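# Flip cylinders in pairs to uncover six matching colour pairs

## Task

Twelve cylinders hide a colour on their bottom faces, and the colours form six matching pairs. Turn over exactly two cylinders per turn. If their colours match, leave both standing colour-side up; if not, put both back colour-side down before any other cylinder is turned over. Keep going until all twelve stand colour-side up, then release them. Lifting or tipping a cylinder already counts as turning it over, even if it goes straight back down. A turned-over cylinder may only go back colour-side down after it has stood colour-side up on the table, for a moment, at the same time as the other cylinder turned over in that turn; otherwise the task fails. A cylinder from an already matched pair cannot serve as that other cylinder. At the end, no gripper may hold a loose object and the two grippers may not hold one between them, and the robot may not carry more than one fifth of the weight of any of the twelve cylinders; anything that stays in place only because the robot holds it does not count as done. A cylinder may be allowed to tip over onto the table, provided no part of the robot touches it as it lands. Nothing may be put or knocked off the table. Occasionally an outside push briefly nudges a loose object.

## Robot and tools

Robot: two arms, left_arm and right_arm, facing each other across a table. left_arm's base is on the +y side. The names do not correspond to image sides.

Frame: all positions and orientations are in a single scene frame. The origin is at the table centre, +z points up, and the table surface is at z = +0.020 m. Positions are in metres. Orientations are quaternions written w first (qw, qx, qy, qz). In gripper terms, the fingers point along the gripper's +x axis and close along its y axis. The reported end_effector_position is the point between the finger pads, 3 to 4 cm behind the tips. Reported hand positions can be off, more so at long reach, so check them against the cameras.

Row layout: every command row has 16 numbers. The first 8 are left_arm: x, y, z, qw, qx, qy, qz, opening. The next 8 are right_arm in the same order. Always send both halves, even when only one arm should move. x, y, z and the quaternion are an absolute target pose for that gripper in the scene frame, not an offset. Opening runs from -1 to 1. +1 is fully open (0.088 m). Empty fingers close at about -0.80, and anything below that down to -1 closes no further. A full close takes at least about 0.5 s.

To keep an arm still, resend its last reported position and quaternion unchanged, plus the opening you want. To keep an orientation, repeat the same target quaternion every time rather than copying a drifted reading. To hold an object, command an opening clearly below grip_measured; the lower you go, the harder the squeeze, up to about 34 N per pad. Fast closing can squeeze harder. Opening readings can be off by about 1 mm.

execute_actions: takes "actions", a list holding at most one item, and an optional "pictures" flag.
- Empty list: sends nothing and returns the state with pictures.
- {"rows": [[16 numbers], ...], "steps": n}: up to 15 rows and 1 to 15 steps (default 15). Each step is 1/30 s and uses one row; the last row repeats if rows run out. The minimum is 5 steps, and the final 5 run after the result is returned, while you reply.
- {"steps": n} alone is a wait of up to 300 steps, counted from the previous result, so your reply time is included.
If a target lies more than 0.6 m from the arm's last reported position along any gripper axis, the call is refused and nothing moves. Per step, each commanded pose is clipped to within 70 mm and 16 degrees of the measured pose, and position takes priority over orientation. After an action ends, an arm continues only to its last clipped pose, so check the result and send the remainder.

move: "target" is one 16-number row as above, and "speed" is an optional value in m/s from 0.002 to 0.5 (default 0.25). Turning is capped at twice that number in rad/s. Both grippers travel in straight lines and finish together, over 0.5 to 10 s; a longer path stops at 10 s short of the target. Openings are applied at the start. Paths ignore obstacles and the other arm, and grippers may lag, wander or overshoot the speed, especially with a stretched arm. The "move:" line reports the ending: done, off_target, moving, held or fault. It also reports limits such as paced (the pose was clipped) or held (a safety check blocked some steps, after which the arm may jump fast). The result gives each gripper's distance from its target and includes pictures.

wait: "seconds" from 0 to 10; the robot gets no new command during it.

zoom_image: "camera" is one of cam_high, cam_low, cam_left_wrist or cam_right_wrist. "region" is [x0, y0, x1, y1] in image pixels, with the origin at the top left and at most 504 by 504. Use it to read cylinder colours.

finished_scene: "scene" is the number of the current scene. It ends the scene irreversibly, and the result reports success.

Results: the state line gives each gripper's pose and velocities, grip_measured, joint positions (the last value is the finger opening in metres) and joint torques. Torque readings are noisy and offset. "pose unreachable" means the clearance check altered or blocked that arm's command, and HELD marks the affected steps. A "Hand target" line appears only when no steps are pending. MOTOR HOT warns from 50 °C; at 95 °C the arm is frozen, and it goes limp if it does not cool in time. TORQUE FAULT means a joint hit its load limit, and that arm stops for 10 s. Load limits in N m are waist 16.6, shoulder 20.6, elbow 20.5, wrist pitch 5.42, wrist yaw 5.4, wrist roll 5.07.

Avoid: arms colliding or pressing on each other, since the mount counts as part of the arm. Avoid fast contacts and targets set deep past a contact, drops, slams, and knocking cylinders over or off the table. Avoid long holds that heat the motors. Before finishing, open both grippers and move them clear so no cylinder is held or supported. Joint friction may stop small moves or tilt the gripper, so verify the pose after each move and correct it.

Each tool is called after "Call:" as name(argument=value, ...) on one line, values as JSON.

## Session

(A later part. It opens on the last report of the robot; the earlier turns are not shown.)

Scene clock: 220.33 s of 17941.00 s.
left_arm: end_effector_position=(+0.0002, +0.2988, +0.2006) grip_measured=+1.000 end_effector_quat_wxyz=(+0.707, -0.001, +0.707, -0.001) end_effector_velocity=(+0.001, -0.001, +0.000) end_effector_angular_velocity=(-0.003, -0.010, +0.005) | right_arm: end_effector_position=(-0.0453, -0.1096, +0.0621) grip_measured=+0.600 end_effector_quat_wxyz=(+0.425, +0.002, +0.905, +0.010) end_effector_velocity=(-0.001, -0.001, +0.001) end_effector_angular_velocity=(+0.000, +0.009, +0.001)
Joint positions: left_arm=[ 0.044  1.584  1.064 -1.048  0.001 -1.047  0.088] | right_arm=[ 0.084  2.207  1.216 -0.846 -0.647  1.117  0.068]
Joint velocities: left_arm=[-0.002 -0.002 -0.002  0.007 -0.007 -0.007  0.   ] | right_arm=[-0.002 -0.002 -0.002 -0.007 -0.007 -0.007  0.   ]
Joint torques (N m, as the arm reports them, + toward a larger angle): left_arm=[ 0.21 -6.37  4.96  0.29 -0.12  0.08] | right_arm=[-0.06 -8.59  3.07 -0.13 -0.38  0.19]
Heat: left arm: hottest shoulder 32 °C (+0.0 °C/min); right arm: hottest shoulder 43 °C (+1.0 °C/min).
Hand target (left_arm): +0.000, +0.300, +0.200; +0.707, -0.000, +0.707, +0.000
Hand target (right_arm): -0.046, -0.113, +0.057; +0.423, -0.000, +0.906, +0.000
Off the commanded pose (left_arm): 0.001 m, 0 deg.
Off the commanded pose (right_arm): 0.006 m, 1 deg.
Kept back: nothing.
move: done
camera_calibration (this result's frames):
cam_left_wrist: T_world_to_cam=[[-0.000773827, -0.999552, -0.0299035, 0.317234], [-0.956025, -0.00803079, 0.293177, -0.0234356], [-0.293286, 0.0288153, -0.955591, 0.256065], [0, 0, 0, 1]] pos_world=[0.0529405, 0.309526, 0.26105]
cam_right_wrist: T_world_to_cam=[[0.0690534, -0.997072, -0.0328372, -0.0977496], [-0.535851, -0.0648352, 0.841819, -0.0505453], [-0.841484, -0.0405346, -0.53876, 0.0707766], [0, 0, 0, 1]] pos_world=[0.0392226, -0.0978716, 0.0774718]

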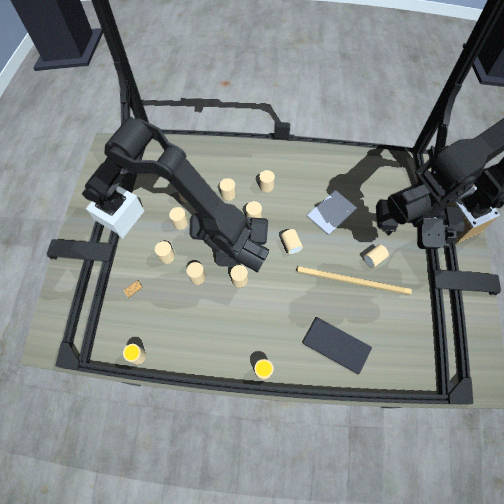

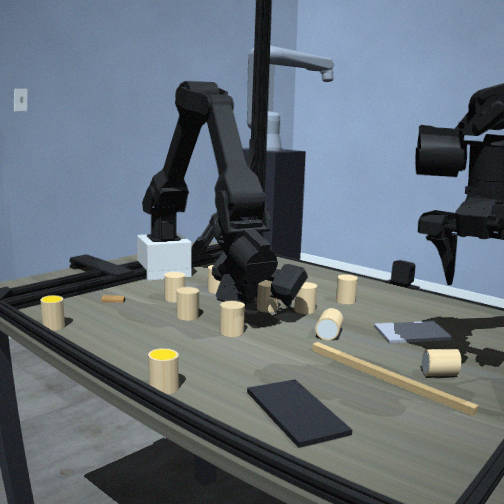

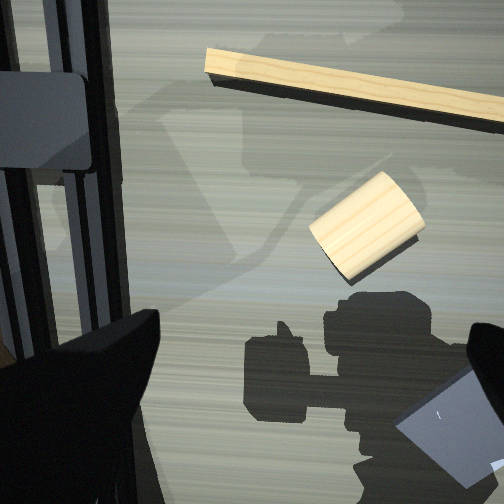

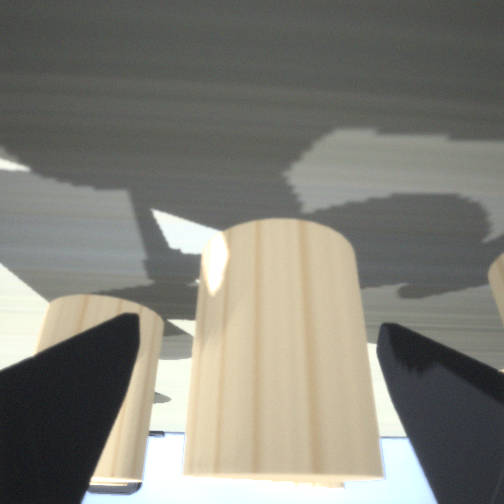

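Call:
move(target=[0,0.3,0.2,0.707,0,0.707,0,1,-0.046,-0.113,0.057,0.423,0,0.906,0,-0.3])

Call:
move(target=[0,0.3,0.2,0.707,0,0.707,0,1,-0.05,-0.112,0.15,0.5,0,0.866,0,-0.3])

Call:
move(target=[0,0.3,0.2,0.707,0,0.707,0,1,0.215,-0.12,0.12,0.94,0,0.342,0,-0.3], speed=0.35)

Call:
move(target=[0,0.3,0.2,0.707,0,0.707,0,1,0.215,-0.12,0.047,0.94,0,0.342,0,-0.3], speed=0.1)

Call:
move(target=[0,0.3,0.2,0.707,0,0.707,0,1,0.215,-0.12,0.047,0.94,0,0.342,0,0.7])

Call:
move(target=[0,0.3,0.2,0.707,0,0.707,0,1,0.24,-0.12,0.07,0.643,0,0.766,0,0.7], speed=0.35)

Call:
move(target=[0,0.3,0.2,0.707,0,0.707,0,1,0.244,-0.118,0.05,0.574,0,0.819,0,0.7], speed=0.15)

Call:
move(target=[0,0.3,0.2,0.707,0,0.707,0,1,0.244,-0.118,0.05,0.574,0,0.819,0,-0.3])

Call:
move(target=[0,0.3,0.2,0.707,0,0.707,0,1,0.26,-0.118,0.1,0.819,0,0.574,0,-0.3], speed=0.35)

Scene clock: 221.50 s of 17941.00 s.
left_arm: end_effector_position=(+0.0002, +0.2988, +0.2006) grip_measured=+1.000 end_effector_quat_wxyz=(+0.707, -0.001, +0.707, -0.001) end_effector_velocity=(+0.000, +0.003, -0.000) end_effector_angular_velocity=(+0.017, -0.015, +0.015) | right_arm: end_effector_position=(-0.0454, -0.1094, +0.0622) grip_measured=+0.014 end_effector_quat_wxyz=(+0.425, +0.002, +0.905, +0.010) end_effector_velocity=(-0.001, -0.001, +0.001) end_effector_angular_velocity=(+0.010, +0.009, +0.013)
Joint positions: left_arm=[ 0.044  1.584  1.064 -1.048  0.001 -1.047  0.088] | right_arm=[ 0.084  2.207  1.216 -0.846 -0.648  1.117  0.04 ]
Joint velocities: left_arm=[-0.007 -0.002 -0.002 -0.007 -0.022 -0.022 -0.   ] | right_arm=[-0.002 -0.002 -0.002 -0.007 -0.007 -0.022 -0.   ]
Joint torques (N m, as the arm reports them, + toward a larger angle): left_arm=[ 0.24 -6.43  4.95  0.28 -0.15  0.02] | right_arm=[-0.16 -8.58  2.97 -0.14 -0.33  0.13]
Heat: left arm: hottest shoulder 32 °C (+0.0 °C/min); right arm: hottest shoulder 43 °C (+1.0 °C/min).
Hand target (left_arm): +0.000, +0.300, +0.200; +0.707, -0.000, +0.707, +0.000
Hand target (right_arm): -0.046, -0.113, +0.057; +0.423, +0.000, +0.906, +0.000
Off the commanded pose (left_arm): 0.001 m, 0 deg.
Off the commanded pose (right_arm): 0.006 m, 1 deg.
Kept back: nothing.
move: done
camera_calibration (this result's frames):
cam_left_wrist: T_world_to_cam=[[-0.000773827, -0.999552, -0.0299035, 0.317234], [-0.956025, -0.00803079, 0.293177, -0.0234356], [-0.293286, 0.0288153, -0.955591, 0.256065], [0, 0, 0, 1]] pos_world=[0.0529405, 0.309526, 0.26105]
cam_right_wrist: T_world_to_cam=[[0.0683193, -0.997099, -0.0335442, -0.0975671], [-0.53484, -0.0649878, 0.84245, -0.050714], [-0.842187, -0.0396149, -0.537729, 0.0707356], [0, 0, 0, 1]] pos_world=[0.0391145, -0.0977777, 0.0774878]

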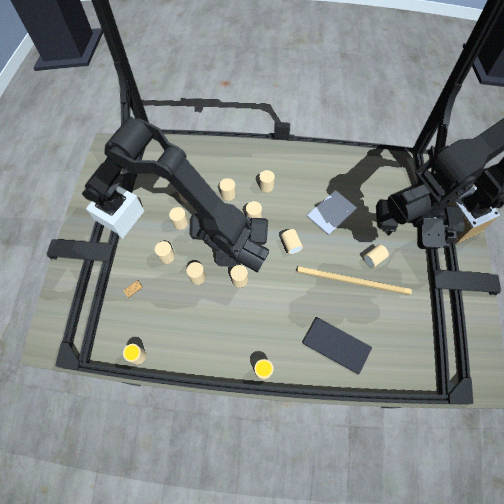

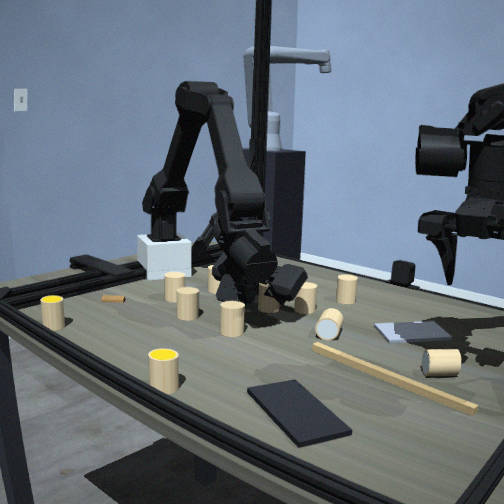

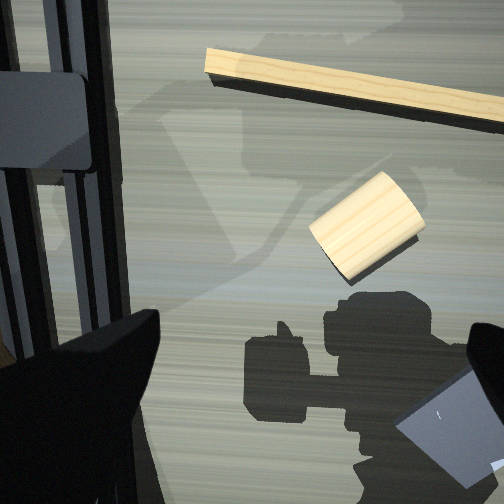

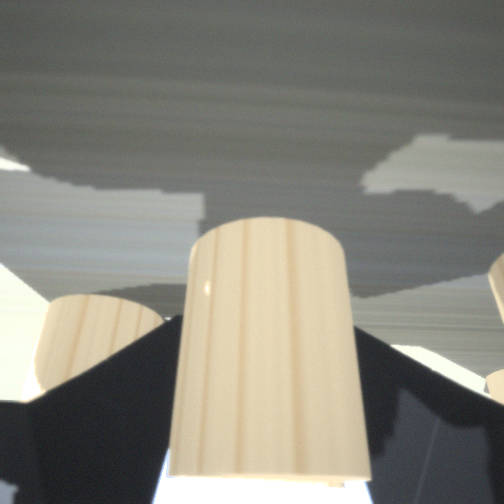

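Scene clock: 222.43 s of 17941.00 s.
left_arm: end_effector_position=(+0.0002, +0.2988, +0.2006) grip_measured=+1.000 end_effector_quat_wxyz=(+0.707, -0.001, +0.707, -0.001) end_effector_velocity=(-0.001, -0.000, -0.001) end_effector_angular_velocity=(+0.002, -0.007, +0.015) | right_arm: end_effector_position=(-0.0496, -0.1139, +0.1440) grip_measured=+0.013 end_effector_quat_wxyz=(+0.497, -0.005, +0.868, -0.006) end_effector_velocity=(-0.000, -0.003, +0.003) end_effector_angular_velocity=(-0.009, -0.019, +0.018)
Joint positions: left_arm=[ 0.044  1.584  1.064 -1.048  0.001 -1.047  0.088] | right_arm=[ 0.151  1.955  1.276 -1.07  -0.503  1.241  0.04 ]
Joint velocities: left_arm=[-0.007 -0.002 -0.007  0.007 -0.007 -0.022 -0.   ] | right_arm=[ 0.007 -0.007  0.007 -0.022  0.022 -0.007 -0.   ]
Joint torques (N m, as the arm reports them, + toward a larger angle): left_arm=[ 0.29 -6.6   4.89  0.27 -0.13 -0.02] | right_arm=[  0.25 -11.02   6.26  -0.41  -0.25   0.19]
Heat: left arm: hottest shoulder 32 °C (+0.0 °C/min); right arm: hottest shoulder 43 °C (+1.0 °C/min).
Hand target (left_arm): +0.000, +0.300, +0.200; +0.707, -0.000, +0.707, +0.000
Hand target (right_arm): -0.050, -0.111, +0.150; +0.500, -0.001, +0.866, -0.001
Off the commanded pose (left_arm): 0.001 m, 0 deg.
Off the commanded pose (right_arm): 0.006 m, 1 deg.
Kept back: nothing.
move: done
camera_calibration (this result's frames):
cam_left_wrist: T_world_to_cam=[[-0.000773827, -0.999552, -0.0299035, 0.317234], [-0.956025, -0.00803079, 0.293177, -0.0234356], [-0.293286, 0.0288153, -0.955591, 0.256065], [0, 0, 0, 1]] pos_world=[0.0529405, 0.309526, 0.26105]
cam_right_wrist: T_world_to_cam=[[0.0676782, -0.997651, 0.0105994, -0.105428], [-0.66448, -0.0371469, 0.746382, -0.111546], [-0.744235, -0.0575569, -0.665433, 0.132201], [0, 0, 0, 1]] pos_world=[0.0314034, -0.101715, 0.172345]

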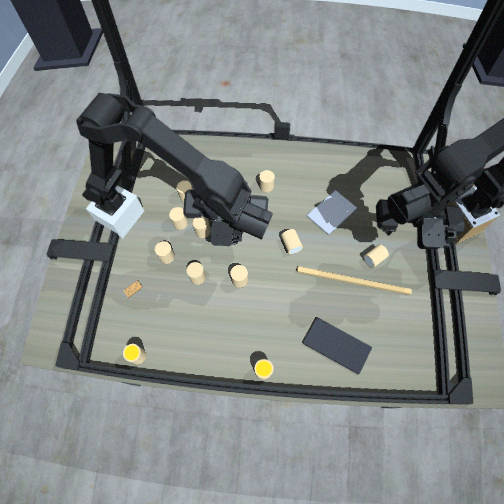

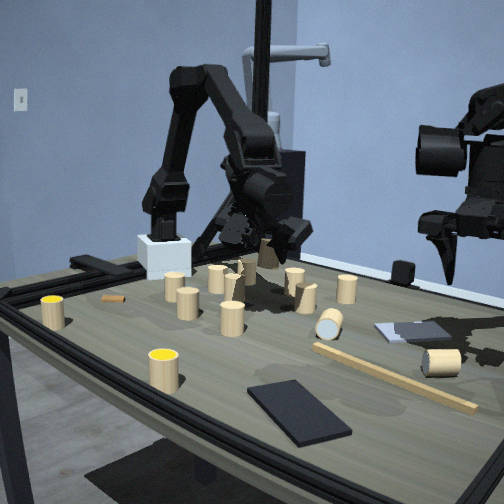

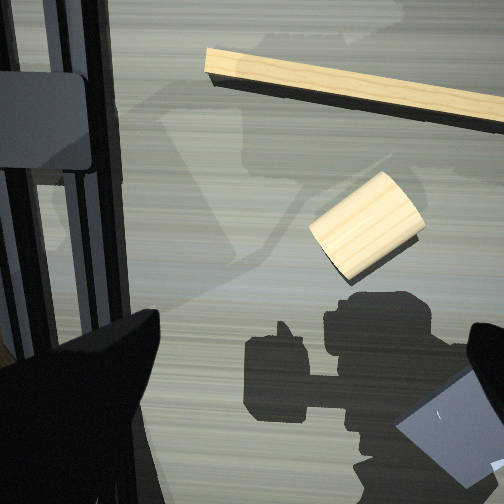

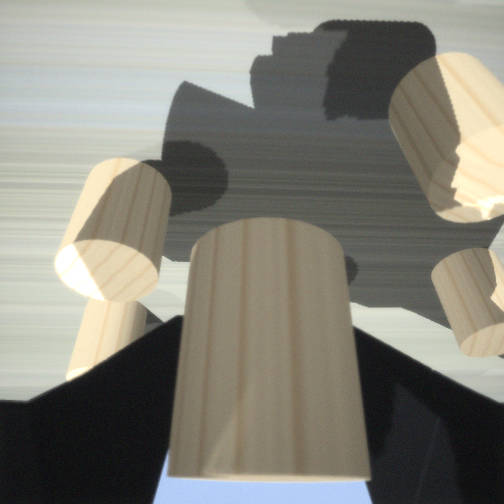

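Scene clock: 225.03 s of 17941.00 s.
left_arm: end_effector_position=(+0.0003, +0.2989, +0.2006) grip_measured=+1.000 end_effector_quat_wxyz=(+0.707, -0.001, +0.707, -0.001) end_effector_velocity=(-0.000, +0.006, -0.000) end_effector_angular_velocity=(+0.030, -0.008, +0.005) | right_arm: end_effector_position=(+0.2145, -0.1159, +0.1264) grip_measured=+0.014 end_effector_quat_wxyz=(+0.940, +0.006, +0.341, +0.001) end_effector_velocity=(+0.003, -0.003, +0.000) end_effector_angular_velocity=(-0.009, -0.011, +0.003)
Joint positions: left_arm=[ 0.044  1.584  1.064 -1.048  0.001 -1.047  0.088] | right_arm=[-0.048  2.003  1.071 -0.125  0.743  0.89   0.04 ]
Joint velocities: left_arm=[-0.002 -0.002 -0.002 -0.022 -0.022 -0.007 -0.   ] | right_arm=[-0.007 -0.002 -0.012  0.022  0.007 -0.022 -0.   ]
Joint torques (N m, as the arm reports them, + toward a larger angle): left_arm=[-0.04 -6.5   4.86  0.32 -0.09  0.  ] | right_arm=[-0.32 -8.66  4.24  0.93  0.49 -0.2 ]
Heat: left arm: hottest shoulder 32 °C (+0.0 °C/min); right arm: hottest shoulder 43 °C (+1.0 °C/min).
Hand target (left_arm): +0.000, +0.300, +0.200; +0.707, -0.000, +0.707, +0.000
Hand target (right_arm): +0.214, -0.120, +0.120; +0.939, -0.004, +0.343, -0.003
Off the commanded pose (left_arm): 0.001 m, 0 deg.
Off the commanded pose (right_arm): 0.008 m, 1 deg.
Kept back: nothing.
move: done
camera_calibration (this result's frames):
cam_left_wrist: T_world_to_cam=[[-0.000392522, -0.999553, -0.0299035, 0.317285], [-0.956021, -0.00839549, 0.293177, -0.023242], [-0.293297, 0.0287034, -0.955591, 0.256122], [0, 0, 0, 1]] pos_world=[0.0530245, 0.309597, 0.26105]
cam_right_wrist: T_world_to_cam=[[0.0115561, -0.998567, 0.0522594, -0.118528], [-0.845303, -0.0376745, -0.532958, 0.277389], [0.534163, -0.0380161, -0.844526, 0.0676658], [0, 0, 0, 1]] pos_world=[0.199703, -0.105335, 0.211177]

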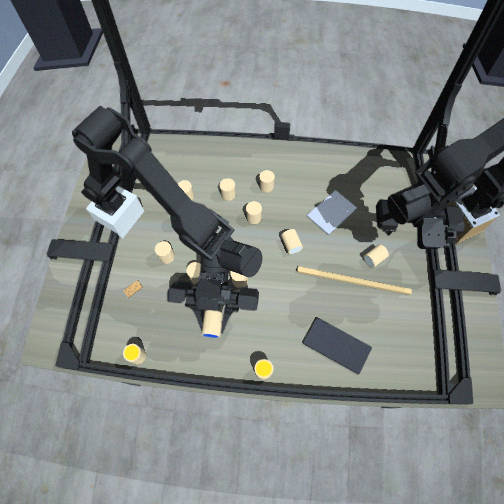

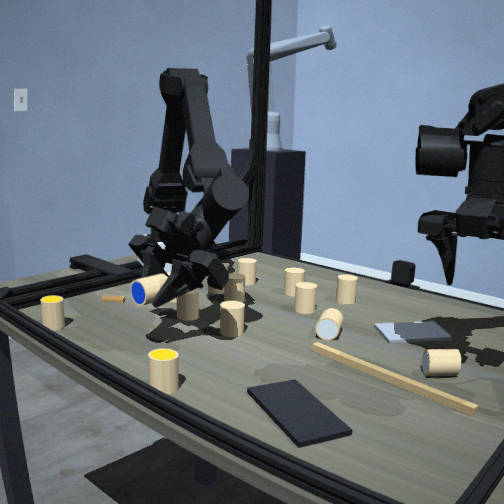

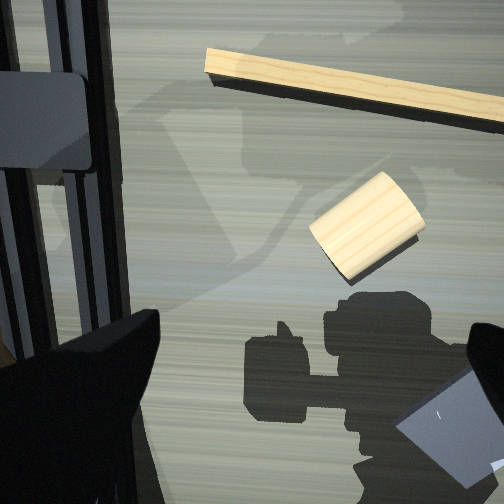

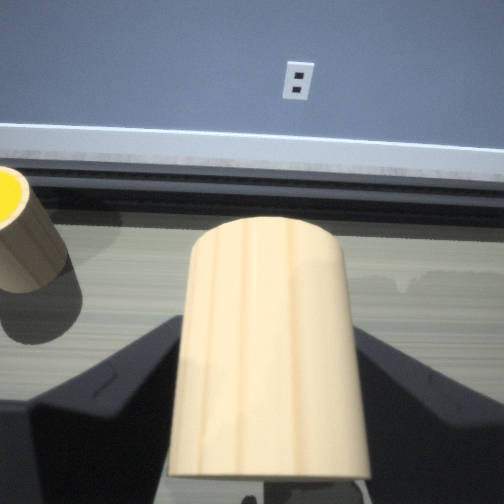

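Scene clock: 226.23 s of 17941.00 s.
left_arm: end_effector_position=(+0.0003, +0.2989, +0.2006) grip_measured=+1.000 end_effector_quat_wxyz=(+0.707, -0.001, +0.707, -0.001) end_effector_velocity=(-0.000, +0.006, -0.000) end_effector_angular_velocity=(+0.030, -0.008, +0.005) | right_arm: end_effector_position=(+0.2152, -0.1172, +0.0537) grip_measured=+0.014 end_effector_quat_wxyz=(+0.941, +0.008, +0.339, +0.002) end_effector_velocity=(+0.001, +0.001, +0.001) end_effector_angular_velocity=(+0.012, -0.002, +0.006)
Joint positions: left_arm=[ 0.044  1.584  1.064 -1.048  0.001 -1.047  0.088] | right_arm=[-0.052  2.211  1.012  0.154  0.743  0.883  0.04 ]
Joint velocities: left_arm=[-0.002 -0.002 -0.002 -0.022 -0.022 -0.007 -0.   ] | right_arm=[-0.002 -0.002 -0.007  0.022 -0.007 -0.007 -0.   ]
Joint torques (N m, as the arm reports them, + toward a larger angle): left_arm=[ 0.15 -6.29  5.16  0.33 -0.1   0.02] | right_arm=[-0.32 -8.92  3.59  0.95  0.34 -0.19]
Heat: left arm: hottest shoulder 32 °C (+0.0 °C/min); right arm: hottest shoulder 43 °C (+1.0 °C/min).
Hand target (left_arm): +0.000, +0.300, +0.200; +0.707, -0.000, +0.707, +0.000
Hand target (right_arm): +0.215, -0.121, +0.047; +0.940, -0.000, +0.342, -0.000
Off the commanded pose (left_arm): 0.001 m, 0 deg.
Off the commanded pose (right_arm): 0.007 m, 1 deg.
Kept back: nothing.
move: done
camera_calibration (this result's frames):
cam_left_wrist: T_world_to_cam=[[-0.000392522, -0.999553, -0.0299035, 0.317285], [-0.956021, -0.00839549, 0.293177, -0.023242], [-0.293297, 0.0287034, -0.955591, 0.256122], [0, 0, 0, 1]] pos_world=[0.0530245, 0.309597, 0.26105]
cam_right_wrist: T_world_to_cam=[[0.0128652, -0.998775, 0.0477876, -0.11606], [-0.842352, -0.0365765, -0.537685, 0.239016], [0.538774, -0.0333366, -0.841791, 0.00527276], [0, 0, 0, 1]] pos_world=[0.199988, -0.107, 0.1385]

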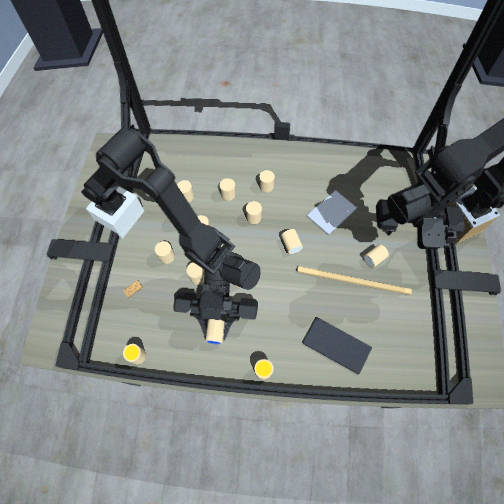

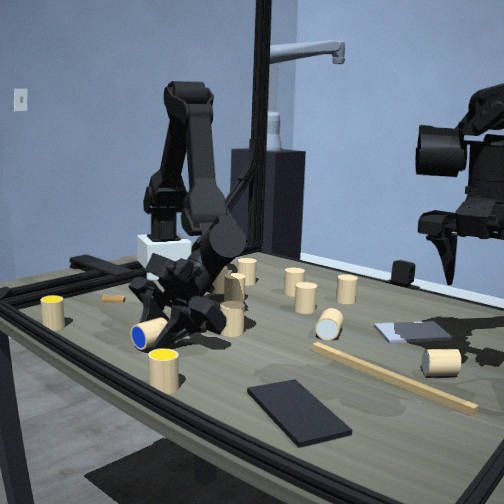

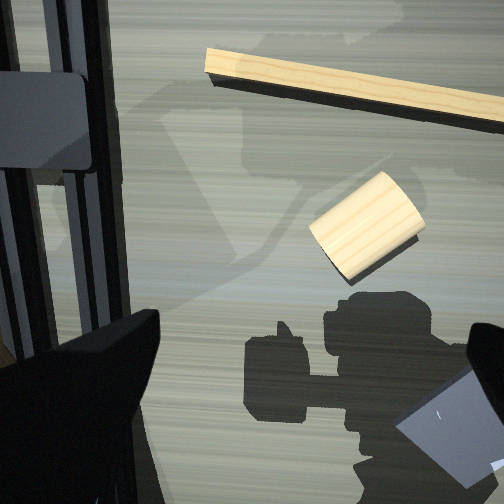

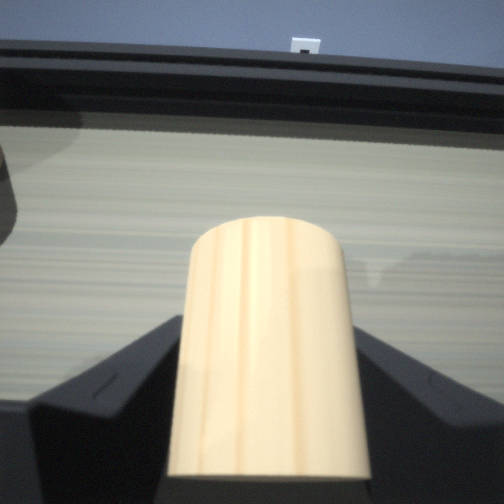

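Scene clock: 226.97 s of 17941.00 s.
left_arm: end_effector_position=(+0.0003, +0.2989, +0.2006) grip_measured=+1.000 end_effector_quat_wxyz=(+0.707, -0.001, +0.707, -0.001) end_effector_velocity=(-0.001, +0.002, +0.000) end_effector_angular_velocity=(+0.010, -0.003, +0.005) | right_arm: end_effector_position=(+0.2152, -0.1172, +0.0530) grip_measured=+0.698 end_effector_quat_wxyz=(+0.941, +0.008, +0.339, +0.002) end_effector_velocity=(-0.001, -0.003, -0.005) end_effector_angular_velocity=(-0.018, +0.014, +0.006)
Joint positions: left_arm=[ 0.044  1.584  1.064 -1.048  0.001 -1.047  0.088] | right_arm=[-0.052  2.213  1.012  0.156  0.743  0.883  0.073]
Joint velocities: left_arm=[-0.002 -0.002 -0.002 -0.007 -0.007 -0.007 -0.   ] | right_arm=[-0.002  0.007 -0.002 -0.007 -0.007 -0.007  0.001]
Joint torques (N m, as the arm reports them, + toward a larger angle): left_arm=[ 0.05 -6.43  5.03  0.23 -0.11  0.07] | right_arm=[-0.32 -8.89  3.98  0.91  0.34 -0.21]
Heat: left arm: hottest shoulder 32 °C (+0.0 °C/min); right arm: hottest shoulder 43 °C (+1.0 °C/min).
Hand target (left_arm): +0.000, +0.300, +0.200; +0.707, -0.000, +0.707, +0.000
Hand target (right_arm): +0.215, -0.120, +0.047; +0.940, +0.000, +0.342, +0.000
Off the commanded pose (left_arm): 0.001 m, 0 deg.
Off the commanded pose (right_arm): 0.007 m, 1 deg.
Kept back: nothing.
move: done
camera_calibration (this result's frames):
cam_left_wrist: T_world_to_cam=[[-0.000392522, -0.999553, -0.0299035, 0.317285], [-0.956021, -0.00839549, 0.293177, -0.023242], [-0.293297, 0.0287034, -0.955591, 0.256122], [0, 0, 0, 1]] pos_world=[0.0530245, 0.309597, 0.26105]
cam_right_wrist: T_world_to_cam=[[0.0131164, -0.998741, 0.0484155, -0.116151], [-0.842437, -0.0371204, -0.537514, 0.238551], [0.538634, -0.0337368, -0.841864, 0.00465858], [0, 0, 0, 1]] pos_world=[0.199978, -0.106992, 0.13777]

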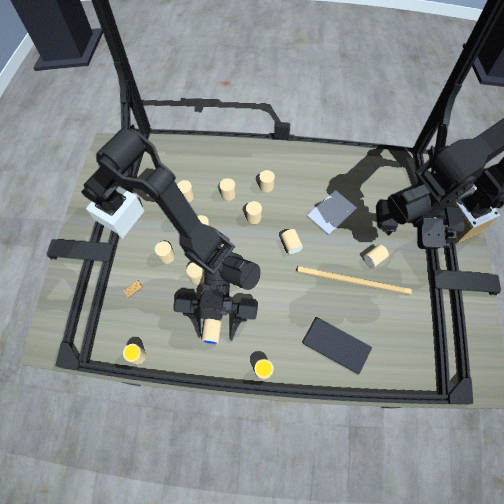

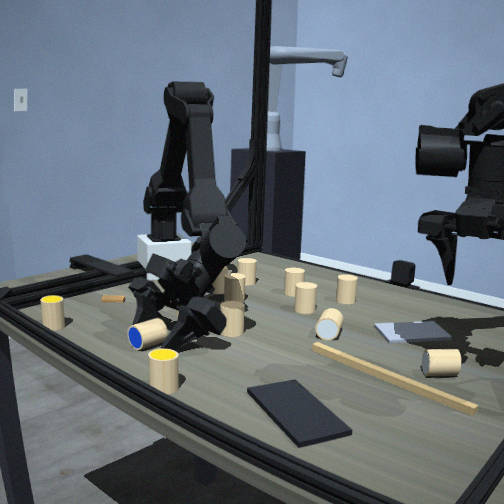

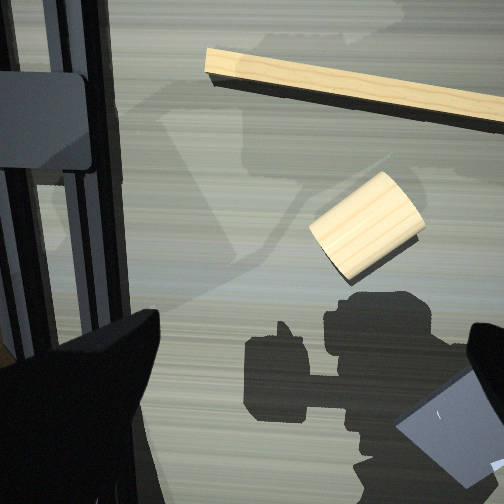

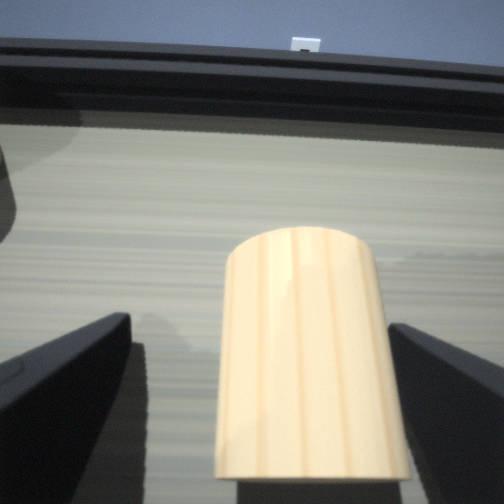

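Scene clock: 229.07 s of 17941.00 s.
left_arm: end_effector_position=(+0.0003, +0.2989, +0.2007) grip_measured=+1.000 end_effector_quat_wxyz=(+0.707, -0.001, +0.707, -0.001) end_effector_velocity=(-0.001, +0.002, +0.000) end_effector_angular_velocity=(+0.010, -0.003, +0.020) | right_arm: end_effector_position=(+0.2395, -0.1183, +0.0747) grip_measured=+0.700 end_effector_quat_wxyz=(+0.646, +0.004, +0.763, +0.006) end_effector_velocity=(+0.002, +0.002, +0.003) end_effector_angular_velocity=(+0.007, +0.006, +0.018)
Joint positions: left_arm=[ 0.044  1.584  1.064 -1.048  0.001 -1.047  0.088] | right_arm=[-0.378  2.457  1.896 -1.121 -0.123  0.747  0.073]
Joint velocities: left_arm=[-0.002 -0.002 -0.002 -0.007 -0.007 -0.022 -0.   ] | right_arm=[-0.002  0.007  0.027 -0.022 -0.007 -0.022 -0.   ]
Joint torques (N m, as the arm reports them, + toward a larger angle): left_arm=[-0.08 -6.48  5.15  0.33 -0.15  0.03] | right_arm=[ -0.28 -11.16   6.52  -0.3   -0.17  -0.22]
Heat: left arm: hottest shoulder 32 °C (+0.0 °C/min); right arm: hottest shoulder 43 °C (+2.0 °C/min).
Hand target (left_arm): +0.000, +0.300, +0.200; +0.707, -0.000, +0.707, -0.000
Hand target (right_arm): +0.240, -0.119, +0.070; +0.642, +0.001, +0.767, +0.005
Off the commanded pose (left_arm): 0.001 m, 0 deg.
Off the commanded pose (right_arm): 0.005 m, 1 deg.
Kept back: nothing.
move: done
camera_calibration (this result's frames):
cam_left_wrist: T_world_to_cam=[[-0.000386852, -0.999563, -0.0295733, 0.317217], [-0.956077, -0.00829865, 0.292997, -0.0232582], [-0.293114, 0.0283877, -0.955656, 0.256321], [0, 0, 0, 1]] pos_world=[0.0530176, 0.309609, 0.261151]
cam_right_wrist: T_world_to_cam=[[0.0638866, -0.997944, 0.00513651, -0.127424], [-0.887177, -0.0544371, 0.458207, 0.204926], [-0.456985, -0.0338303, -0.888831, 0.251692], [0, 0, 0, 1]] pos_world=[0.304966, -0.107491, 0.130468]

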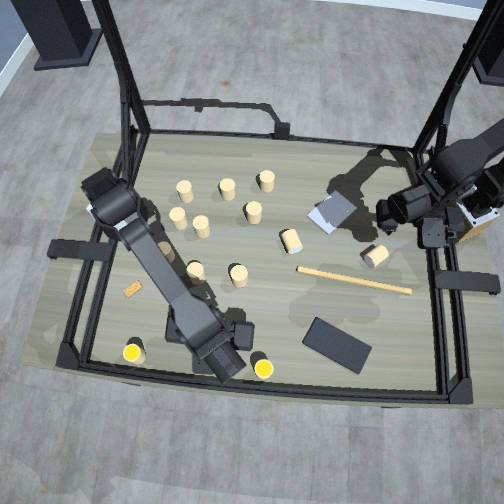

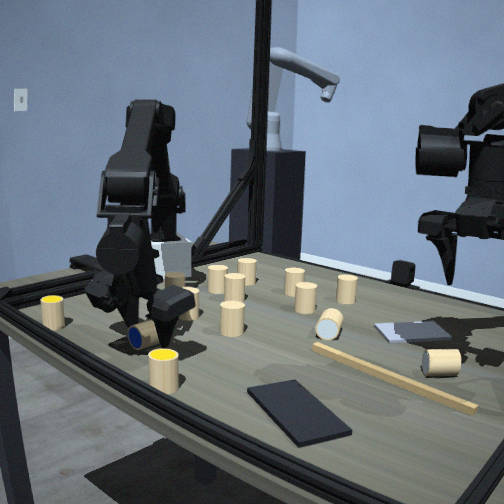

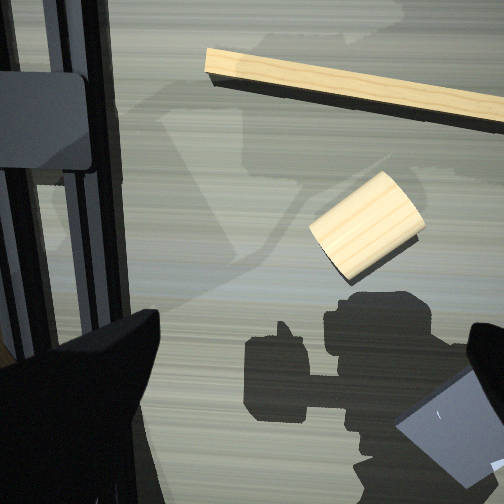

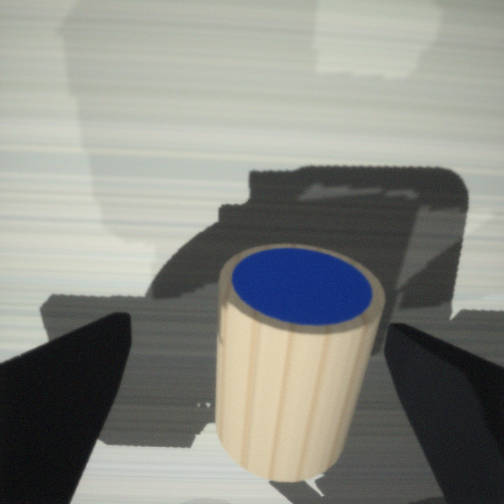

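Scene clock: 230.07 s of 17941.00 s.
left_arm: end_effector_position=(+0.0003, +0.2989, +0.2007) grip_measured=+1.000 end_effector_quat_wxyz=(+0.707, -0.001, +0.707, -0.001) end_effector_velocity=(-0.001, -0.002, +0.001) end_effector_angular_velocity=(-0.014, +0.000, +0.005) | right_arm: end_effector_position=(+0.2442, -0.1172, +0.0607) grip_measured=+0.699 end_effector_quat_wxyz=(+0.580, +0.004, +0.815, +0.004) end_effector_velocity=(+0.000, -0.003, +0.000) end_effector_angular_velocity=(-0.013, +0.029, -0.002)
Joint positions: left_arm=[ 0.044  1.584  1.064 -1.048  0.001 -1.047  0.088] | right_arm=[-0.418  2.639  2.152 -1.332 -0.226  0.688  0.073]
Joint velocities: left_arm=[-0.002 -0.007 -0.002  0.007  0.007 -0.007 -0.   ] | right_arm=[-0.007  0.027  0.046 -0.051 -0.007 -0.007  0.   ]
Joint torques (N m, as the arm reports them, + toward a larger angle): left_arm=[ 0.   -6.15  5.1   0.31 -0.15  0.01] | right_arm=[ -0.09 -10.63   6.25  -0.02  -0.16  -0.13]
Heat: left arm: hottest shoulder 32 °C (+0.0 °C/min); right arm: hottest shoulder 43 °C (+2.0 °C/min).
Hand target (left_arm): +0.000, +0.300, +0.200; +0.707, -0.000, +0.707, +0.000
Hand target (right_arm): +0.244, -0.118, +0.050; +0.574, +0.001, +0.819, +0.001
Off the commanded pose (left_arm): 0.001 m, 0 deg.
Off the commanded pose (right_arm): 0.011 m, 1 deg.
Kept back: nothing.
move: off_target (right_arm)
camera_calibration (this result's frames):
cam_left_wrist: T_world_to_cam=[[-0.000386852, -0.999563, -0.0295733, 0.317217], [-0.956077, -0.00829865, 0.292997, -0.0232582], [-0.293114, 0.0283877, -0.955656, 0.256321], [0, 0, 0, 1]] pos_world=[0.0530176, 0.309609, 0.261151]
cam_right_wrist: T_world_to_cam=[[0.0628045, -0.998023, -0.0022881, -0.125808], [-0.797277, -0.0515506, 0.601408, 0.185276], [-0.600337, -0.0359469, -0.798939, 0.270761], [0, 0, 0, 1]] pos_world=[0.318166, -0.106276, 0.104607]

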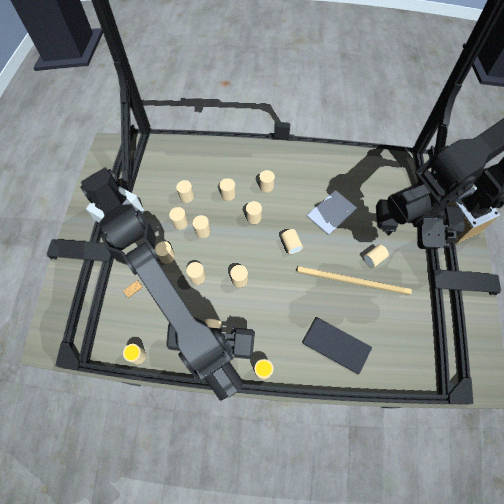

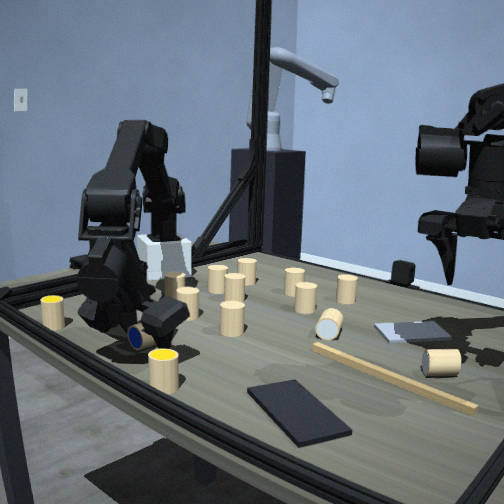

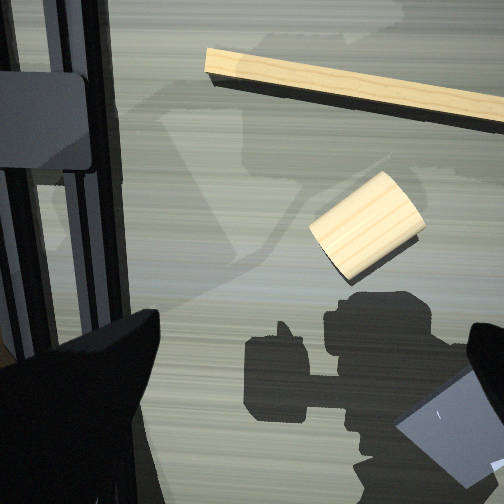

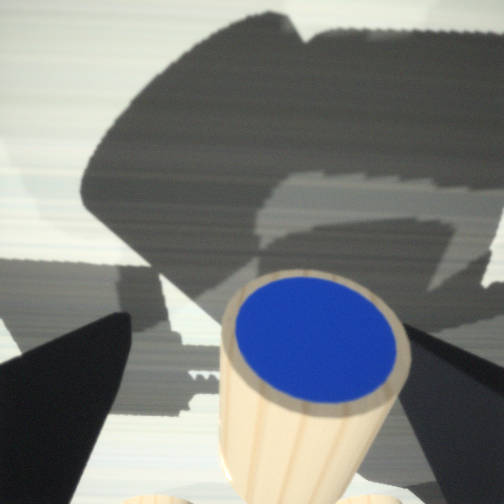

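Scene clock: 230.77 s of 17941.00 s.
left_arm: end_effector_position=(+0.0003, +0.2989, +0.2007) grip_measured=+1.000 end_effector_quat_wxyz=(+0.707, -0.001, +0.707, -0.001) end_effector_velocity=(-0.001, +0.003, -0.001) end_effector_angular_velocity=(+0.014, -0.000, +0.005) | right_arm: end_effector_position=(+0.2448, -0.1170, +0.0609) grip_measured=+0.017 end_effector_quat_wxyz=(+0.579, +0.005, +0.816, +0.005) end_effector_velocity=(-0.000, -0.000, +0.002) end_effector_angular_velocity=(+0.006, +0.006, +0.003)
Joint positions: left_arm=[ 0.044  1.584  1.064 -1.048  0.001 -1.047  0.088] | right_arm=[-0.42   2.642  2.159 -1.337 -0.229  0.687  0.04 ]
Joint velocities: left_arm=[-0.002 -0.002 -0.007 -0.007 -0.007 -0.007 -0.   ] | right_arm=[-0.002 -0.002  0.002 -0.007 -0.007 -0.007 -0.   ]
Joint torques (N m, as the arm reports them, + toward a larger angle): left_arm=[-0.05 -6.6   4.9   0.27 -0.1   0.01] | right_arm=[  0.03 -10.54   6.1   -0.11  -0.08  -0.1 ]
Heat: left arm: hottest shoulder 32 °C (+0.0 °C/min); right arm: hottest shoulder 43 °C (+2.0 °C/min).
Hand target (left_arm): +0.000, +0.300, +0.200; +0.707, -0.000, +0.707, +0.000
Hand target (right_arm): +0.244, -0.118, +0.050; +0.574, -0.000, +0.819, +0.000
Off the commanded pose (left_arm): 0.001 m, 0 deg.
Off the commanded pose (right_arm): 0.011 m, 1 deg.
Kept back: nothing.
move: off_target (right_arm)
camera_calibration (this result's frames):
cam_left_wrist: T_world_to_cam=[[-0.000386852, -0.999563, -0.0295733, 0.317217], [-0.956077, -0.00829865, 0.292997, -0.0232582], [-0.293114, 0.0283877, -0.955656, 0.256321], [0, 0, 0, 1]] pos_world=[0.0530176, 0.309609, 0.261151]
cam_right_wrist: T_world_to_cam=[[0.0620546, -0.998063, -0.00437995, -0.125373], [-0.795958, -0.0521354, 0.603103, 0.185131], [-0.602163, -0.033939, -0.797652, 0.271961], [0, 0, 0, 1]] pos_world=[0.318901, -0.106248, 0.104728]

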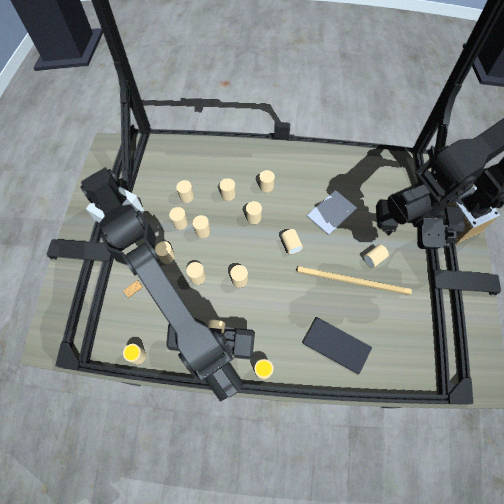

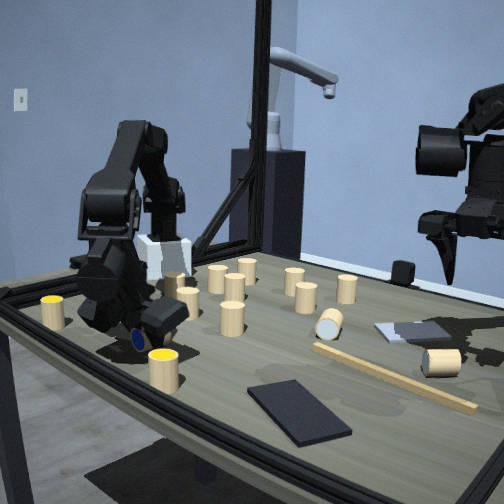

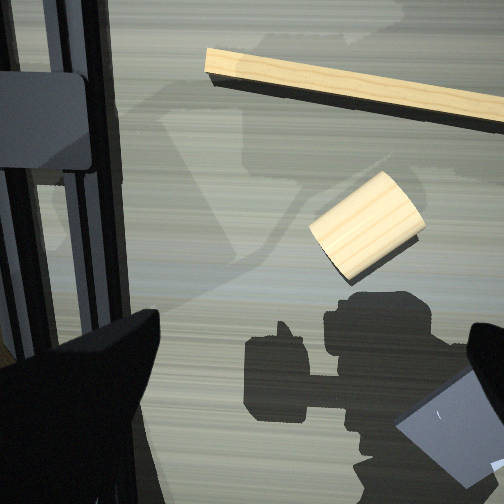

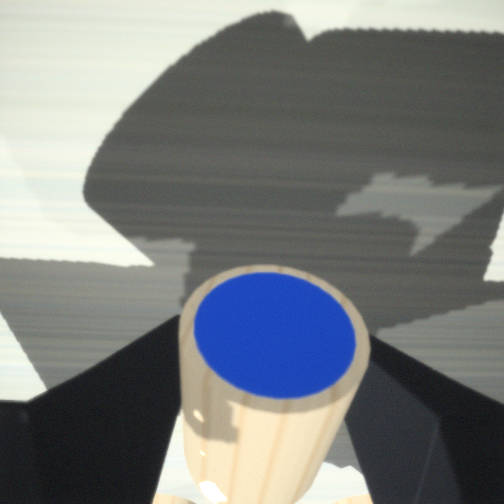

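Scene clock: 232.30 s of 17941.00 s.
left_arm: end_effector_position=(+0.0003, +0.2989, +0.2007) grip_measured=+1.000 end_effector_quat_wxyz=(+0.707, -0.001, +0.707, -0.001) end_effector_velocity=(+0.003, +0.001, +0.000) end_effector_angular_velocity=(+0.005, -0.023, +0.005) | right_arm: end_effector_position=(+0.2611, -0.1184, +0.0952) grip_measured=+0.017 end_effector_quat_wxyz=(+0.816, -0.006, +0.578, -0.003) end_effector_velocity=(-0.002, -0.002, -0.001) end_effector_angular_velocity=(-0.009, -0.004, +0.008)
Joint positions: left_arm=[ 0.044  1.584  1.064 -1.048  0.001 -1.047  0.088] | right_arm=[-0.285  2.223  1.534 -0.662  0.26   0.816  0.04 ]
Joint velocities: left_arm=[-0.002 -0.002 -0.002  0.007 -0.022 -0.007 -0.   ] | right_arm=[ 0.002 -0.007 -0.017  0.007  0.007 -0.007 -0.   ]
Joint torques (N m, as the arm reports them, + toward a larger angle): left_arm=[ 0.09 -6.74  5.14  0.31 -0.12  0.04] | right_arm=[  0.33 -14.35   4.55   0.62   0.24   0.18]
Heat: left arm: hottest shoulder 32 °C (+0.0 °C/min); right arm: hottest shoulder 44 °C (+3.0 °C/min).
Hand target (left_arm): +0.000, +0.300, +0.200; +0.707, -0.000, +0.707, +0.000
Hand target (right_arm): +0.260, -0.118, +0.100; +0.819, -0.002, +0.574, -0.002
Off the commanded pose (left_arm): 0.001 m, 0 deg.
Off the commanded pose (right_arm): 0.005 m, 1 deg.
Kept back: nothing.
move: done
camera_calibration (this result's frames):
cam_left_wrist: T_world_to_cam=[[-0.000386852, -0.999563, -0.0295733, 0.317217], [-0.956077, -0.00829865, 0.292997, -0.0232582], [-0.293114, 0.0283877, -0.955656, 0.256321], [0, 0, 0, 1]] pos_world=[0.0530176, 0.309609, 0.261151]
cam_right_wrist: T_world_to_cam=[[0.0467361, -0.997052, 0.060846, -0.129737], [-0.998499, -0.0483722, -0.0256997, 0.290516], [0.0285672, -0.0595535, -0.997816, 0.16036], [0, 0, 0, 1]] pos_world=[0.291562, -0.105751, 0.17537]

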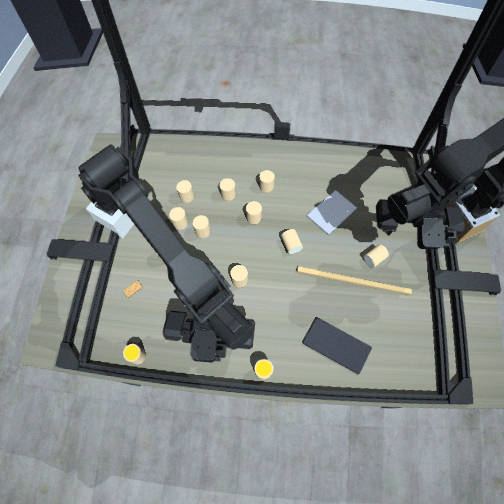

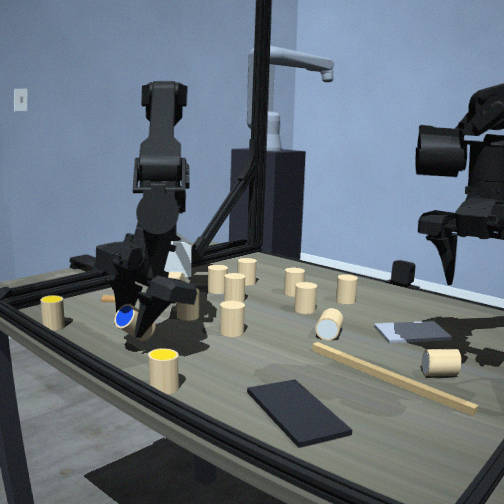

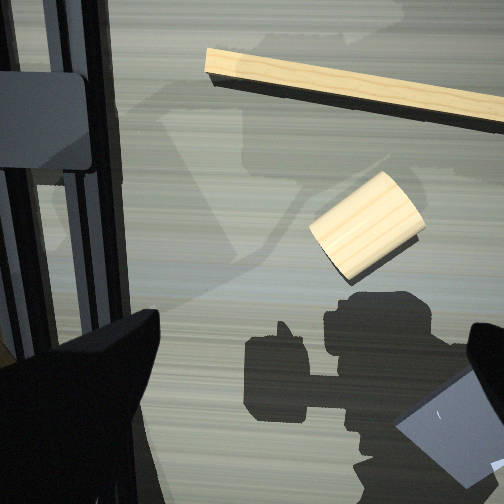

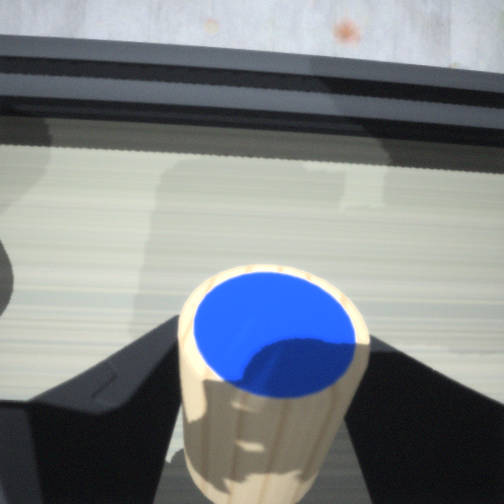

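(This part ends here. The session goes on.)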